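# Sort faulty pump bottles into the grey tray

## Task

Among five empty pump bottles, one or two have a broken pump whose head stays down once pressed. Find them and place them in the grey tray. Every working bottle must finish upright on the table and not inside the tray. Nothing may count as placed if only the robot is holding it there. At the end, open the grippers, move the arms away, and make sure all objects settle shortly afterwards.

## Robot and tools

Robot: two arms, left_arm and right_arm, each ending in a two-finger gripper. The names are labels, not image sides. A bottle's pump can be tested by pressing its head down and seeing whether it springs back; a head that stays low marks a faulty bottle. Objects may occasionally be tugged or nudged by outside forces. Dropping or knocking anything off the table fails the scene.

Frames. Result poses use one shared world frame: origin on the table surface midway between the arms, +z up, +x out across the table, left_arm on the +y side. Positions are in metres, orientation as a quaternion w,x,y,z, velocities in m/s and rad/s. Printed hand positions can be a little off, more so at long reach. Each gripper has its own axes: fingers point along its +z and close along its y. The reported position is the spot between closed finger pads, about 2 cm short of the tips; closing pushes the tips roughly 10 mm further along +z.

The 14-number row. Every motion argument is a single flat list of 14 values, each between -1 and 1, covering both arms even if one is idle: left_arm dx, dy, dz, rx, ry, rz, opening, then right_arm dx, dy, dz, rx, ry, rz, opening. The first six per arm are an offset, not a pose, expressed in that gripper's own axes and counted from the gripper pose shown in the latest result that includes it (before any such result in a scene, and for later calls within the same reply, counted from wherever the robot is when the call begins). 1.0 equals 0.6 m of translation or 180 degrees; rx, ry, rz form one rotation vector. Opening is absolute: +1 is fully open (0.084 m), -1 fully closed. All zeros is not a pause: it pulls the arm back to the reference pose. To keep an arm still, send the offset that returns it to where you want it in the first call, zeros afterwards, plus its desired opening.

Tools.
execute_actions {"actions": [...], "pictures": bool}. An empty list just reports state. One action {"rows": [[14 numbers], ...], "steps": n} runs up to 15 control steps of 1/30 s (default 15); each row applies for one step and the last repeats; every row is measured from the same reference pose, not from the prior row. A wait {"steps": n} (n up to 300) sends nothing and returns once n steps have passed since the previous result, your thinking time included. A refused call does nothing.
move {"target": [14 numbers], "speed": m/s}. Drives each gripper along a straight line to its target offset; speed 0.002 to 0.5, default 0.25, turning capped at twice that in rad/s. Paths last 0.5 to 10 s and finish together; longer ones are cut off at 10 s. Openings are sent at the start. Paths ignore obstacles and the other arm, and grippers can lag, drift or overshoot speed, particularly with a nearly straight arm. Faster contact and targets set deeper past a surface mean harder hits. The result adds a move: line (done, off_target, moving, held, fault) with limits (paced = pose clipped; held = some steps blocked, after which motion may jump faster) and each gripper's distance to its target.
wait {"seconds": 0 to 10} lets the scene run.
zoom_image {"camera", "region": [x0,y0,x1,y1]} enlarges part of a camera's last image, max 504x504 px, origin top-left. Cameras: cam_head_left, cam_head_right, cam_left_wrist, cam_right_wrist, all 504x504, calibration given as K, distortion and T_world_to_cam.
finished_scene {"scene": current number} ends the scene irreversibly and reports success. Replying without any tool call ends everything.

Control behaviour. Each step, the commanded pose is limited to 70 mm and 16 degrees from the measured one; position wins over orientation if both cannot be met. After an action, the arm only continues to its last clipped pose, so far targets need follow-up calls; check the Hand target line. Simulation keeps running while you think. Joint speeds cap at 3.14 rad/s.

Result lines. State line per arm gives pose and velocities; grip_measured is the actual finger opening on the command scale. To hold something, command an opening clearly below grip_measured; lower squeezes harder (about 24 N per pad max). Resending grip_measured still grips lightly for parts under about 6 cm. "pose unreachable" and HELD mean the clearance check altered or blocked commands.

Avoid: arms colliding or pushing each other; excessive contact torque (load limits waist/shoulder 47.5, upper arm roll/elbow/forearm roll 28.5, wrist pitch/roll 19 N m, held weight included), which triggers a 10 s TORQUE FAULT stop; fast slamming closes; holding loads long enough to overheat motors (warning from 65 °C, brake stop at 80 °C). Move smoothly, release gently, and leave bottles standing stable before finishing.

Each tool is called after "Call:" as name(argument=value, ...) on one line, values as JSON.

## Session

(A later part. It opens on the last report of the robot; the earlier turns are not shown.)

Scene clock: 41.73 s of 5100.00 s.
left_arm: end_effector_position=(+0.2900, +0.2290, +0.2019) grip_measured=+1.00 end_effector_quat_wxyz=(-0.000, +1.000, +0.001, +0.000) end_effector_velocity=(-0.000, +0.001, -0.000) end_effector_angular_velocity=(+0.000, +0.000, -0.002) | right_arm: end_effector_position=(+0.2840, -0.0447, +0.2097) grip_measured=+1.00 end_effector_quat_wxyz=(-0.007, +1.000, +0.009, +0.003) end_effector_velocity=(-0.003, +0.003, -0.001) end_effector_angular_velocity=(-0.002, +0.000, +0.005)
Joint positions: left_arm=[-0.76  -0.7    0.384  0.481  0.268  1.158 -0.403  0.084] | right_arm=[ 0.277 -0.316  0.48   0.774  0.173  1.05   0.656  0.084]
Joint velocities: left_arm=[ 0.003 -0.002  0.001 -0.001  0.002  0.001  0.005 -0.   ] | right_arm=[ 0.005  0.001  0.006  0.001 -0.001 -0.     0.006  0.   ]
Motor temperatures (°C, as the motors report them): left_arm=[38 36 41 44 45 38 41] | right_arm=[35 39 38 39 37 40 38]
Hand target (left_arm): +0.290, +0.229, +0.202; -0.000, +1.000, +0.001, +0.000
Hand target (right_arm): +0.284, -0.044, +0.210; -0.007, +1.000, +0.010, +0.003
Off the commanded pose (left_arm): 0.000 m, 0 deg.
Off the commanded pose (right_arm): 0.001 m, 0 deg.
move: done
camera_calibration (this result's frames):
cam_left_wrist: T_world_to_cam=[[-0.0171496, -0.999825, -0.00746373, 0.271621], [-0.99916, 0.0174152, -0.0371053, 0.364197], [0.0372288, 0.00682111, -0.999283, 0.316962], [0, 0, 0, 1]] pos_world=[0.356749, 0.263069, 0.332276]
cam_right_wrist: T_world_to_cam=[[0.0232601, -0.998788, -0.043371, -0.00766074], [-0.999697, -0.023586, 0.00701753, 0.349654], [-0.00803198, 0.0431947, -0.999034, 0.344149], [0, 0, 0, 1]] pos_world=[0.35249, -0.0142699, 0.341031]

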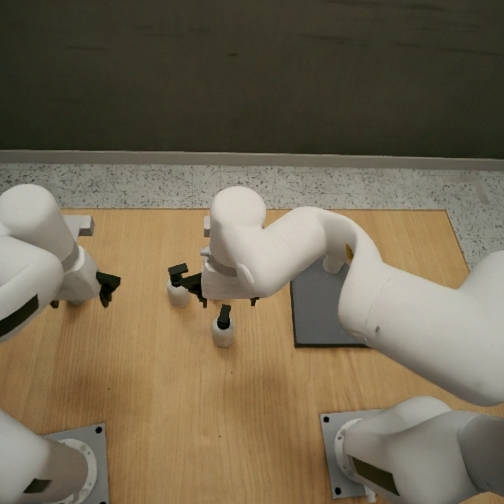

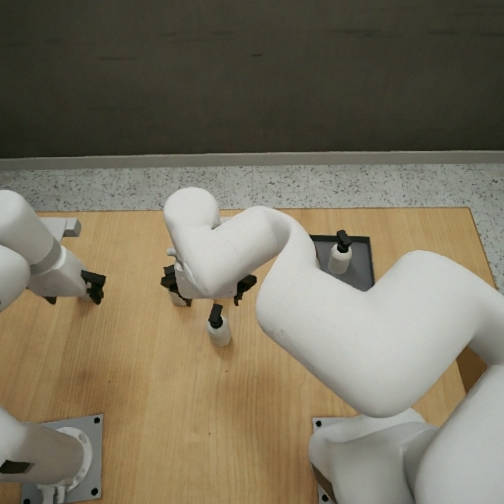

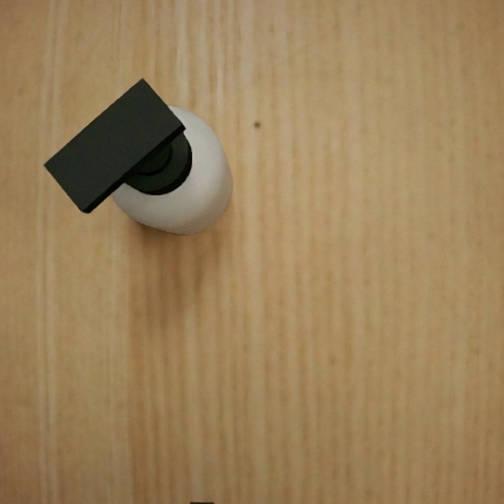

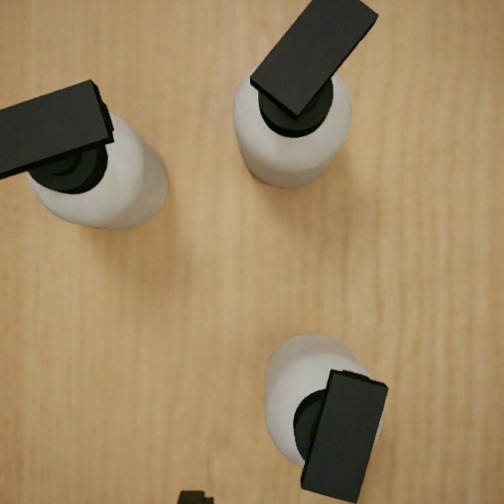

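Call:
move(target=[0,0,0,0,0,0,1,0.01,-0.012,0.216,0,0,0,1], speed=0.12)

Call:
move(target=[0,0,0,0,0,0,1,0,0,0,0,0,0,-0.3])

Call:
move(target=[0,0,0,0,0,0,1,0,0,-0.13,0,0,0,-0.3], speed=0.12)

Call:
move(target=[0,0,0,0,0,0,1,0.1,0.47,0,0,0,0,-0.3], speed=0.2)

Call:
move(target=[0,0,0,0,0,0,1,0,0,0.11,0,0,0,-0.3], speed=0.08)

Call:
move(target=[0,0,0,0,0,0,1,0,0,0,0,0,0,1])

Call:
move(target=[0,0,0,0,0,0,1,0,0,-0.22,0,0,0,1], speed=0.15)

Scene clock: 44.97 s of 5100.00 s.
left_arm: end_effector_position=(+0.2900, +0.2290, +0.2019) grip_measured=+1.00 end_effector_quat_wxyz=(-0.000, +1.000, +0.001, +0.000) end_effector_velocity=(-0.000, -0.000, -0.000) end_effector_angular_velocity=(+0.000, +0.000, -0.000) | right_arm: end_effector_position=(+0.2906, -0.0357, +0.0803) grip_measured=+1.00 end_effector_quat_wxyz=(-0.007, +1.000, +0.009, +0.003) end_effector_velocity=(-0.001, -0.001, -0.002) end_effector_angular_velocity=(-0.004, +0.002, +0.001)
Joint positions: left_arm=[-0.76  -0.7    0.384  0.481  0.268  1.158 -0.403  0.084] | right_arm=[ 0.251 -0.007  0.547  0.629  0.015  0.621  0.79   0.084]
Joint velocities: left_arm=[-0.  0. -0. -0. -0.  0.  0. -0.] | right_arm=[ 0.     0.005 -0.    -0.002 -0.007 -0.002  0.005 -0.   ]
Motor temperatures (°C, as the motors report them): left_arm=[38 36 41 44 45 38 41] | right_arm=[35 39 38 39 37 40 38]
Hand target (left_arm): +0.290, +0.229, +0.202; -0.000, +1.000, +0.001, +0.000
Hand target (right_arm): +0.290, -0.036, +0.080; -0.007, +1.000, +0.009, +0.003
Off the commanded pose (left_arm): 0.000 m, 0 deg.
Off the commanded pose (right_arm): 0.000 m, 0 deg.
move: done
camera_calibration (this result's frames):
cam_left_wrist: T_world_to_cam=[[-0.0171477, -0.999825, -0.00746276, 0.271621], [-0.99916, 0.0174133, -0.037106, 0.364197], [0.0372295, 0.0068202, -0.999283, 0.316962], [0, 0, 0, 1]] pos_world=[0.356749, 0.26307, 0.332276]
cam_right_wrist: T_world_to_cam=[[0.0229709, -0.998772, -0.0438907, -0.00429885], [-0.999708, -0.0232754, 0.00643952, 0.357447], [-0.00745319, 0.04373, -0.999016, 0.214434], [0, 0, 0, 1]] pos_world=[0.35904, -0.00535103, 0.211732]

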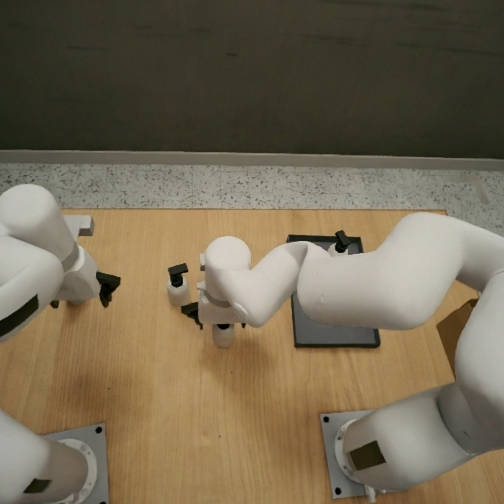

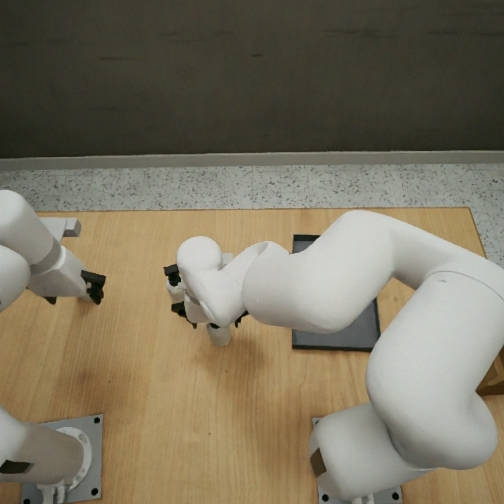

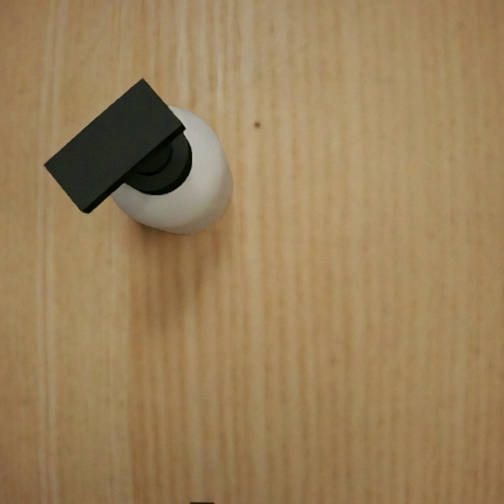

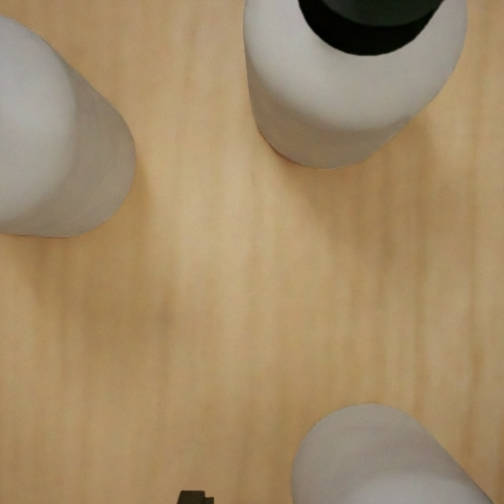

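Scene clock: 45.47 s of 5100.00 s.
left_arm: end_effector_position=(+0.2900, +0.2290, +0.2019) grip_measured=+1.00 end_effector_quat_wxyz=(-0.000, +1.000, +0.001, +0.000) end_effector_velocity=(-0.000, -0.000, -0.000) end_effector_angular_velocity=(-0.000, +0.000, +0.000) | right_arm: end_effector_position=(+0.2908, -0.0355, +0.0806) grip_measured=+0.10 end_effector_quat_wxyz=(-0.007, +1.000, +0.009, +0.003) end_effector_velocity=(-0.000, +0.000, -0.000) end_effector_angular_velocity=(-0.000, +0.000, -0.001)
Joint positions: left_arm=[-0.76  -0.7    0.384  0.481  0.268  1.158 -0.403  0.084] | right_arm=[ 0.251 -0.008  0.547  0.63   0.015  0.621  0.79   0.049]
Joint velocities: left_arm=[-0. -0. -0. -0. -0.  0. -0. -0.] | right_arm=[ 0.001  0.001  0.    -0.    -0.    -0.001  0.002  0.   ]
Motor temperatures (°C, as the motors report them): left_arm=[38 36 41 44 45 38 41] | right_arm=[35 39 38 39 37 40 38]
Hand target (left_arm): +0.290, +0.229, +0.202; -0.000, +1.000, +0.001, +0.000
Hand target (right_arm): +0.291, -0.036, +0.080; -0.007, +1.000, +0.009, +0.003
Off the commanded pose (left_arm): 0.000 m, 0 deg.
Off the commanded pose (right_arm): 0.000 m, 0 deg.
move: done
camera_calibration (this result's frames):
cam_left_wrist: T_world_to_cam=[[-0.0171476, -0.999825, -0.0074627, 0.271621], [-0.99916, 0.0174131, -0.0371061, 0.364197], [0.0372296, 0.00682015, -0.999283, 0.316962], [0, 0, 0, 1]] pos_world=[0.356749, 0.26307, 0.332276]
cam_right_wrist: T_world_to_cam=[[0.0229448, -0.998749, -0.0444233, -0.00404502], [-0.999714, -0.0232211, 0.00571227, 0.357758], [-0.00673669, 0.0442796, -0.998996, 0.21451], [0, 0, 0, 1]] pos_world=[0.359193, -0.00523085, 0.212071]

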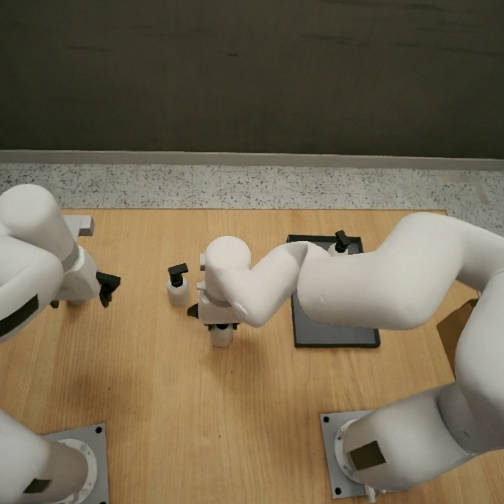

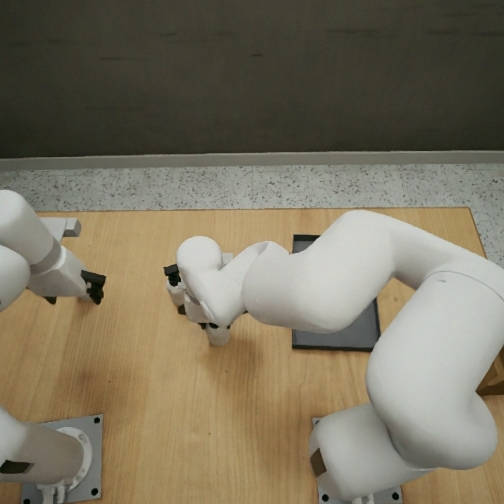

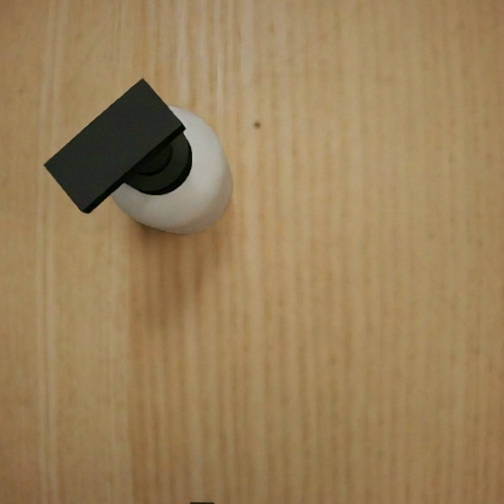

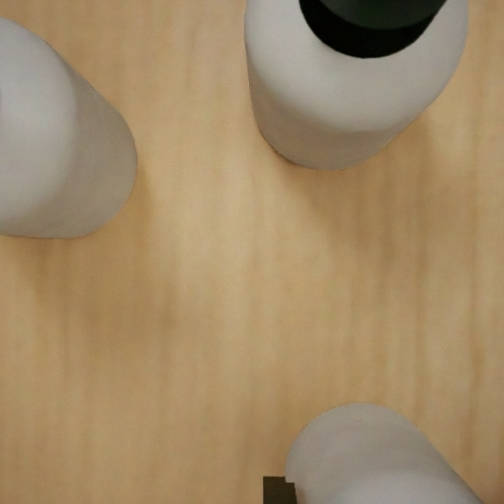

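Scene clock: 46.50 s of 5100.00 s.
left_arm: end_effector_position=(+0.2900, +0.2290, +0.2019) grip_measured=+1.00 end_effector_quat_wxyz=(-0.000, +1.000, +0.001, +0.000) end_effector_velocity=(-0.000, -0.000, -0.000) end_effector_angular_velocity=(+0.001, +0.000, -0.001) | right_arm: end_effector_position=(+0.2902, -0.0367, +0.1582) grip_measured=+0.10 end_effector_quat_wxyz=(-0.007, +1.000, +0.009, +0.003) end_effector_velocity=(-0.000, +0.001, +0.002) end_effector_angular_velocity=(+0.001, -0.001, +0.003)
Joint positions: left_arm=[-0.76  -0.7    0.384  0.481  0.268  1.158 -0.403  0.084] | right_arm=[ 0.263 -0.202  0.522  0.715  0.137  0.881  0.694  0.049]
Joint velocities: left_arm=[ 0.    -0.    -0.001 -0.001 -0.    -0.    -0.     0.   ] | right_arm=[ 0.001 -0.003 -0.     0.004  0.001  0.005 -0.002  0.   ]
Motor temperatures (°C, as the motors report them): left_arm=[38 36 41 44 45 38 41] | right_arm=[35 39 38 39 37 40 38]
Hand target (left_arm): +0.290, +0.229, +0.202; -0.000, +1.000, +0.001, +0.000
Hand target (right_arm): +0.290, -0.037, +0.159; -0.007, +1.000, +0.009, +0.003
Off the commanded pose (left_arm): 0.000 m, 0 deg.
Off the commanded pose (right_arm): 0.000 m, 0 deg.
move: done
camera_calibration (this result's frames):
cam_left_wrist: T_world_to_cam=[[-0.0171476, -0.999825, -0.00746274, 0.271621], [-0.99916, 0.0174132, -0.037106, 0.364197], [0.0372295, 0.00682019, -0.999283, 0.316962], [0, 0, 0, 1]] pos_world=[0.356749, 0.26307, 0.332276]
cam_right_wrist: T_world_to_cam=[[0.0231247, -0.998769, -0.0438926, -0.00189424], [-0.999704, -0.0234327, 0.00651641, 0.356496], [-0.00753691, 0.0437289, -0.999015, 0.292355], [0, 0, 0, 1]] pos_world=[0.358638, -0.00632262, 0.289661]

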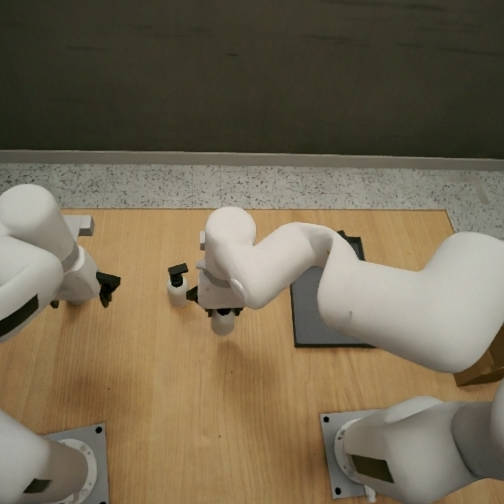

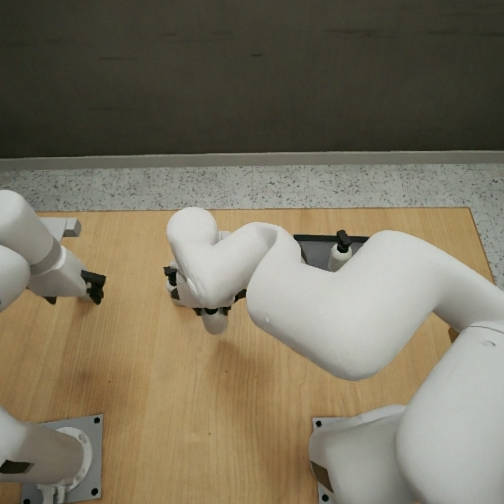

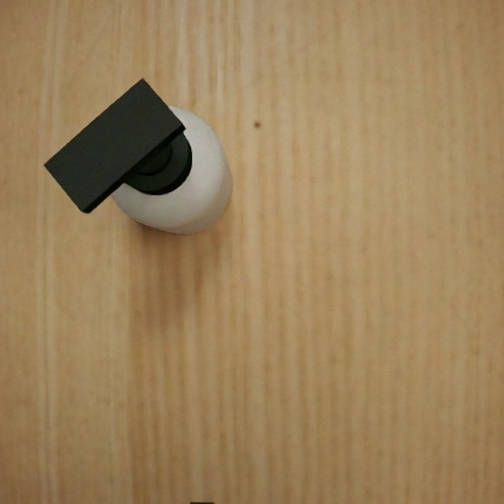

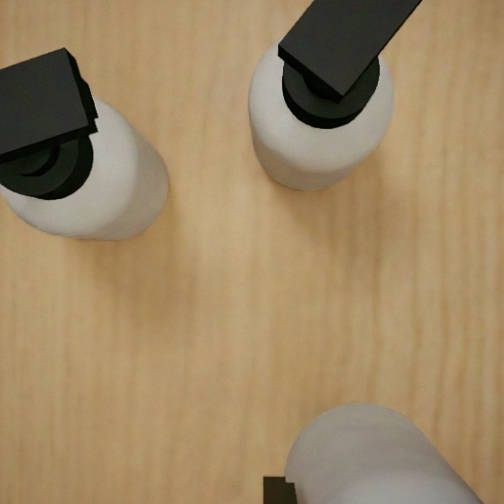

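Scene clock: 48.37 s of 5100.00 s.
left_arm: end_effector_position=(+0.2900, +0.2290, +0.2019) grip_measured=+1.00 end_effector_quat_wxyz=(-0.000, +1.000, +0.001, +0.000) end_effector_velocity=(+0.001, +0.000, +0.001) end_effector_angular_velocity=(-0.000, -0.002, +0.000) | right_arm: end_effector_position=(+0.3554, -0.3180, +0.1553) grip_measured=+0.10 end_effector_quat_wxyz=(-0.006, +1.000, +0.009, +0.003) end_effector_velocity=(+0.001, -0.002, +0.000) end_effector_angular_velocity=(+0.002, -0.001, +0.000)
Joint positions: left_arm=[-0.76  -0.7    0.384  0.481  0.268  1.158 -0.403  0.084] | right_arm=[-0.034 -0.38   0.028  0.52   0.028  0.893 -0.022  0.049]
Joint velocities: left_arm=[ 0.     0.     0.     0.002  0.    -0.     0.     0.   ] | right_arm=[-0.002  0.002 -0.004  0.002 -0.    -0.001 -0.007  0.   ]
Motor temperatures (°C, as the motors report them): left_arm=[38 36 41 44 45 38 41] | right_arm=[35 39 38 39 37 40 38]
Hand target (left_arm): +0.290, +0.229, +0.202; -0.000, +1.000, +0.001, +0.000
Hand target (right_arm): +0.355, -0.319, +0.155; -0.006, +1.000, +0.009, +0.004
Off the commanded pose (left_arm): 0.000 m, 0 deg.
Off the commanded pose (right_arm): 0.001 m, 0 deg.
move: done
camera_calibration (this result's frames):
cam_left_wrist: T_world_to_cam=[[-0.0171477, -0.999825, -0.00746275, 0.271621], [-0.99916, 0.0174132, -0.0371059, 0.364197], [0.0372294, 0.0068202, -0.999283, 0.316962], [0, 0, 0, 1]] pos_world=[0.356749, 0.26307, 0.332276]
cam_right_wrist: T_world_to_cam=[[0.024038, -0.998836, -0.0418157, -0.285189], [-0.99969, -0.0242896, 0.00551974, 0.414962], [-0.006529, 0.0416701, -0.99911, 0.30122], [0, 0, 0, 1]] pos_world=[0.423655, -0.28733, 0.286736]

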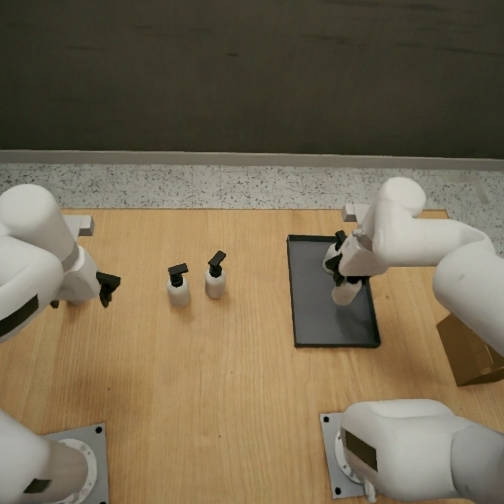

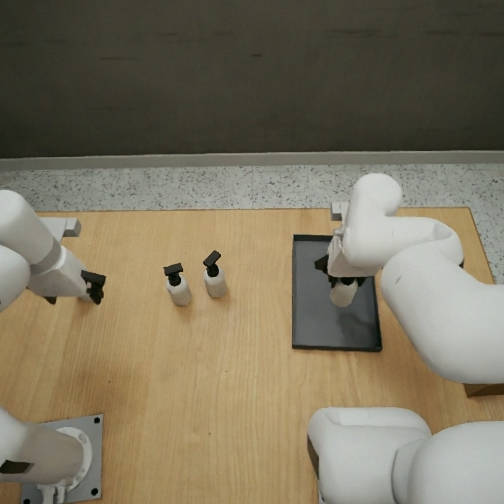

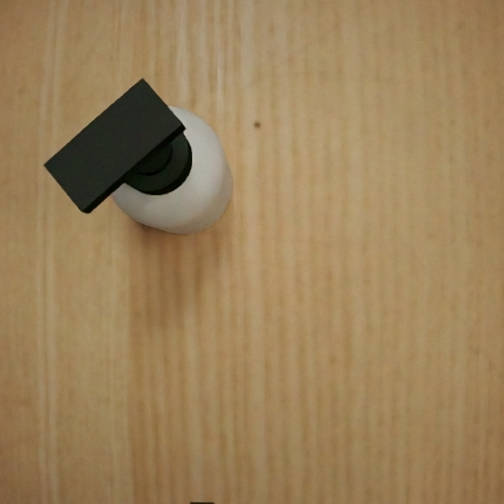

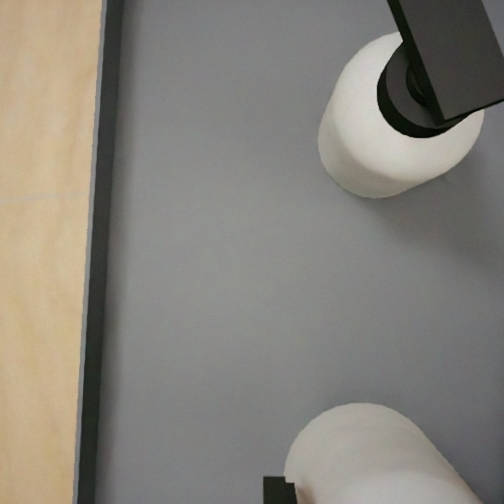

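Scene clock: 49.57 s of 5100.00 s.
left_arm: end_effector_position=(+0.2900, +0.2290, +0.2019) grip_measured=+1.00 end_effector_quat_wxyz=(-0.000, +1.000, +0.001, +0.000) end_effector_velocity=(-0.000, +0.000, -0.000) end_effector_angular_velocity=(-0.000, +0.001, +0.000) | right_arm: end_effector_position=(+0.3559, -0.3173, +0.0895) grip_measured=+0.10 end_effector_quat_wxyz=(-0.006, +1.000, +0.009, +0.004) end_effector_velocity=(-0.001, -0.000, -0.002) end_effector_angular_velocity=(-0.000, +0.002, +0.001)
Joint positions: left_arm=[-0.76  -0.7    0.384  0.481  0.268  1.158 -0.403  0.084] | right_arm=[-0.033 -0.222  0.032  0.434  0.031  0.649 -0.022  0.049]
Joint velocities: left_arm=[ 0.    -0.     0.001 -0.001 -0.     0.     0.001  0.   ] | right_arm=[ 0.     0.003 -0.    -0.002 -0.001 -0.004 -0.     0.   ]
Motor temperatures (°C, as the motors report them): left_arm=[38 36 41 44 45 38 41] | right_arm=[35 39 38 39 37 40 38]
Hand target (left_arm): +0.290, +0.229, +0.202; -0.000, +1.000, +0.001, +0.000
Hand target (right_arm): +0.356, -0.317, +0.089; -0.006, +1.000, +0.009, +0.003
Off the commanded pose (left_arm): 0.000 m, 0 deg.
Off the commanded pose (right_arm): 0.000 m, 0 deg.
move: done
camera_calibration (this result's frames):
cam_left_wrist: T_world_to_cam=[[-0.0171475, -0.999825, -0.00746263, 0.271621], [-0.99916, 0.017413, -0.037106, 0.364197], [0.0372294, 0.00682009, -0.999283, 0.316962], [0, 0, 0, 1]] pos_world=[0.356749, 0.26307, 0.332276]
cam_right_wrist: T_world_to_cam=[[0.023989, -0.998846, -0.0416161, -0.287228], [-0.999695, -0.0242107, 0.00483117, 0.416005], [-0.00583315, 0.0414876, -0.999122, 0.235141], [0, 0, 0, 1]] pos_world=[0.42414, -0.28658, 0.220972]

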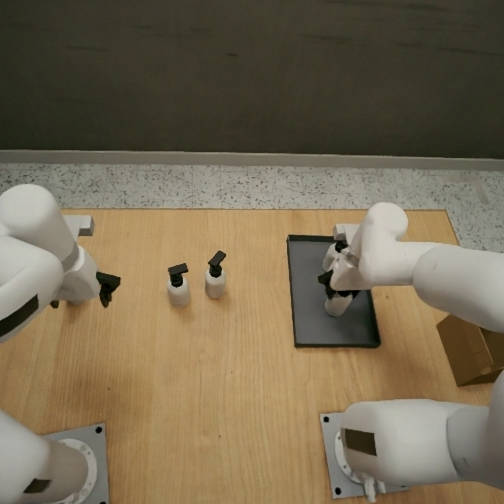

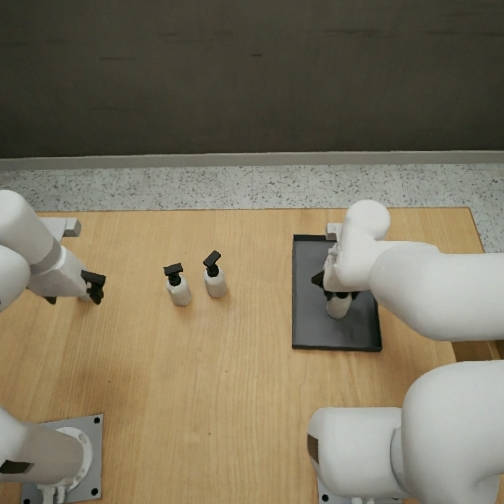

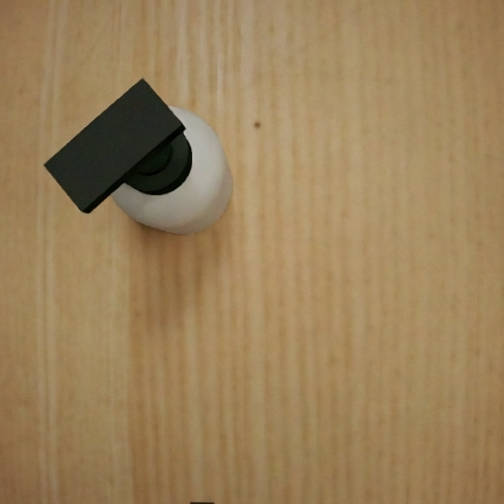

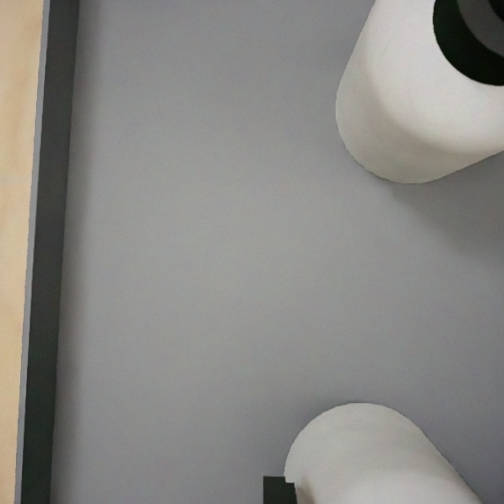

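Scene clock: 50.07 s of 5100.00 s.
left_arm: end_effector_position=(+0.2900, +0.2290, +0.2019) grip_measured=+1.00 end_effector_quat_wxyz=(-0.000, +1.000, +0.001, +0.000) end_effector_velocity=(+0.000, +0.000, +0.000) end_effector_angular_velocity=(-0.001, +0.000, +0.000) | right_arm: end_effector_position=(+0.3559, -0.3173, +0.0895) grip_measured=+1.00 end_effector_quat_wxyz=(-0.006, +1.000, +0.009, +0.004) end_effector_velocity=(-0.000, -0.000, -0.000) end_effector_angular_velocity=(+0.000, +0.000, -0.000)
Joint positions: left_arm=[-0.76  -0.7    0.384  0.481  0.268  1.158 -0.403  0.084] | right_arm=[-0.033 -0.222  0.032  0.434  0.031  0.649 -0.022  0.084]
Joint velocities: left_arm=[ 0.    -0.     0.001  0.    -0.    -0.     0.001  0.   ] | right_arm=[-0.     0.    -0.    -0.001  0.    -0.    -0.     0.   ]
Motor temperatures (°C, as the motors report them): left_arm=[38 36 41 44 45 38 41] | right_arm=[35 39 38 39 37 40 38]
Hand target (left_arm): +0.290, +0.229, +0.202; -0.000, +1.000, +0.001, +0.000
Hand target (right_arm): +0.356, -0.317, +0.089; -0.006, +1.000, +0.009, +0.004
Off the commanded pose (left_arm): 0.000 m, 0 deg.
Off the commanded pose (right_arm): 0.000 m, 0 deg.
move: done
camera_calibration (this result's frames):
cam_left_wrist: T_world_to_cam=[[-0.0171476, -0.999825, -0.00746269, 0.271621], [-0.99916, 0.0174131, -0.0371059, 0.364197], [0.0372294, 0.00682014, -0.999283, 0.316962], [0, 0, 0, 1]] pos_world=[0.356749, 0.263069, 0.332276]
cam_right_wrist: T_world_to_cam=[[0.0239897, -0.998846, -0.0416152, -0.287229], [-0.999695, -0.0242102, 0.00480261, 0.416014], [-0.00580458, 0.0414873, -0.999122, 0.235141], [0, 0, 0, 1]] pos_world=[0.424142, -0.286581, 0.220984]

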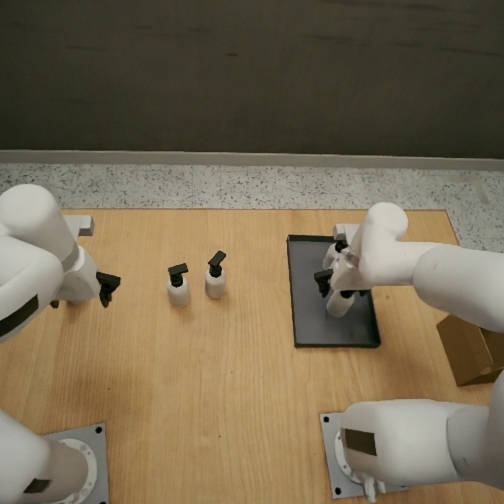

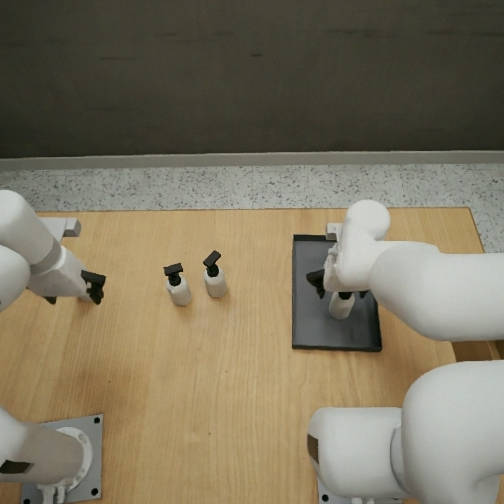

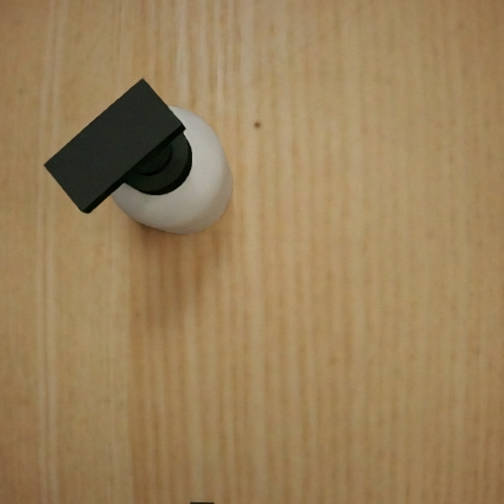

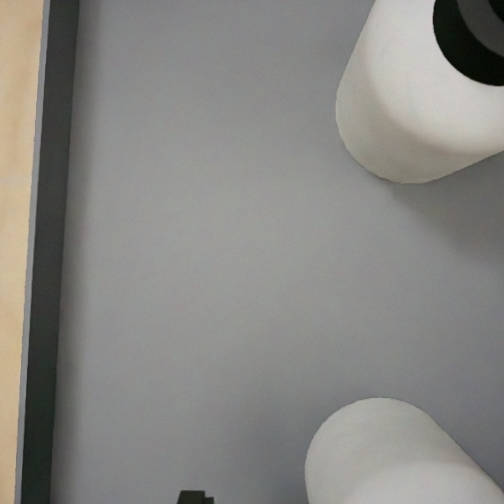

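Scene clock: 51.37 s of 5100.00 s.
left_arm: end_effector_position=(+0.2900, +0.2290, +0.2019) grip_measured=+1.00 end_effector_quat_wxyz=(-0.000, +1.000, +0.001, +0.000) end_effector_velocity=(+0.000, +0.000, +0.000) end_effector_angular_velocity=(-0.001, +0.000, +0.002) | right_arm: end_effector_position=(+0.3549, -0.3188, +0.2211) grip_measured=+1.00 end_effector_quat_wxyz=(-0.006, +1.000, +0.009, +0.003) end_effector_velocity=(+0.001, +0.001, +0.003) end_effector_angular_velocity=(+0.000, -0.004, +0.001)
Joint positions: left_arm=[-0.76  -0.7    0.384  0.481  0.268  1.158 -0.403  0.084] | right_arm=[-0.036 -0.469  0.024  0.649  0.025  1.112 -0.022  0.084]
Joint velocities: left_arm=[-0.     0.     0.002  0.    -0.    -0.    -0.001  0.   ] | right_arm=[ 0.002 -0.002 -0.     0.007  0.     0.006  0.     0.   ]
Motor temperatures (°C, as the motors report them): left_arm=[38 36 41 44 45 38 41] | right_arm=[35 39 38 39 37 40 38]
Hand target (left_arm): +0.290, +0.229, +0.202; -0.000, +1.000, +0.001, +0.000
Hand target (right_arm): +0.355, -0.319, +0.222; -0.006, +1.000, +0.009, +0.004
Off the commanded pose (left_arm): 0.000 m, 0 deg.
Off the commanded pose (right_arm): 0.000 m, 0 deg.
move: done
camera_calibration (this result's frames):
cam_left_wrist: T_world_to_cam=[[-0.0171476, -0.999825, -0.00746262, 0.271621], [-0.99916, 0.0174131, -0.0371059, 0.364197], [0.0372293, 0.00682007, -0.999283, 0.316962], [0, 0, 0, 1]] pos_world=[0.356749, 0.263069, 0.332276]
cam_right_wrist: T_world_to_cam=[[0.0240488, -0.998832, -0.0419179, -0.283178], [-0.999686, -0.0243226, 0.00603242, 0.413944], [-0.00704493, 0.0417597, -0.999103, 0.367186], [0, 0, 0, 1]] pos_world=[0.423211, -0.288113, 0.352489]

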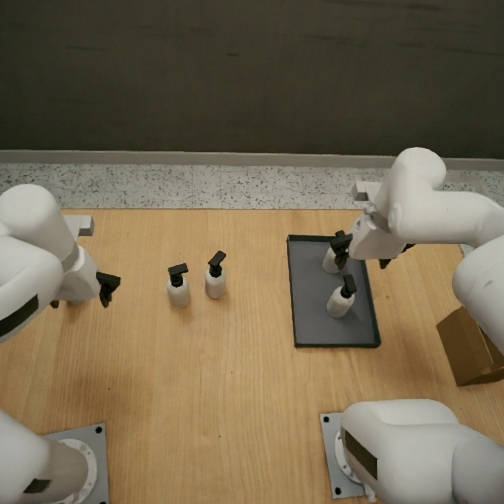

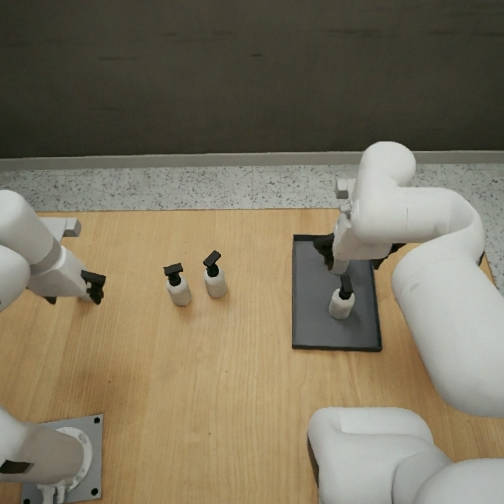

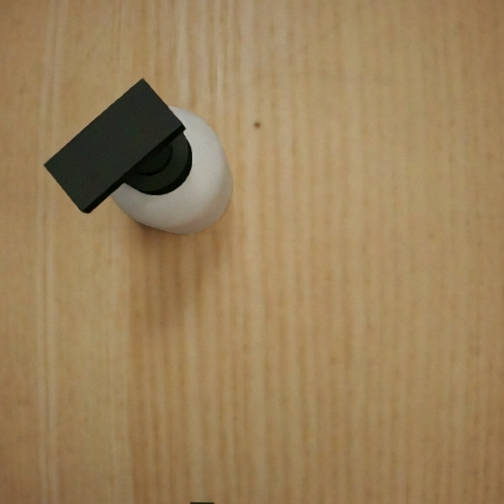

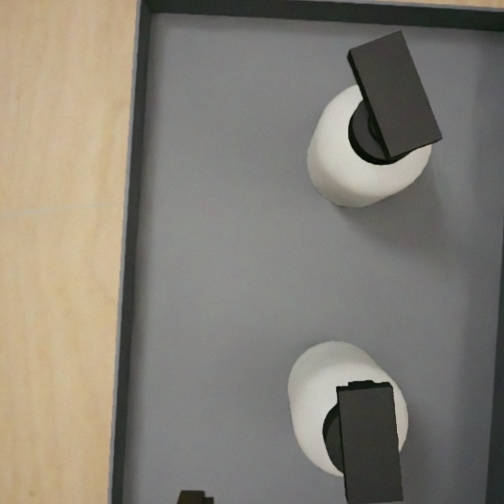

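Call:
finished_scene(scene=1)

The scene is finished: the task was done.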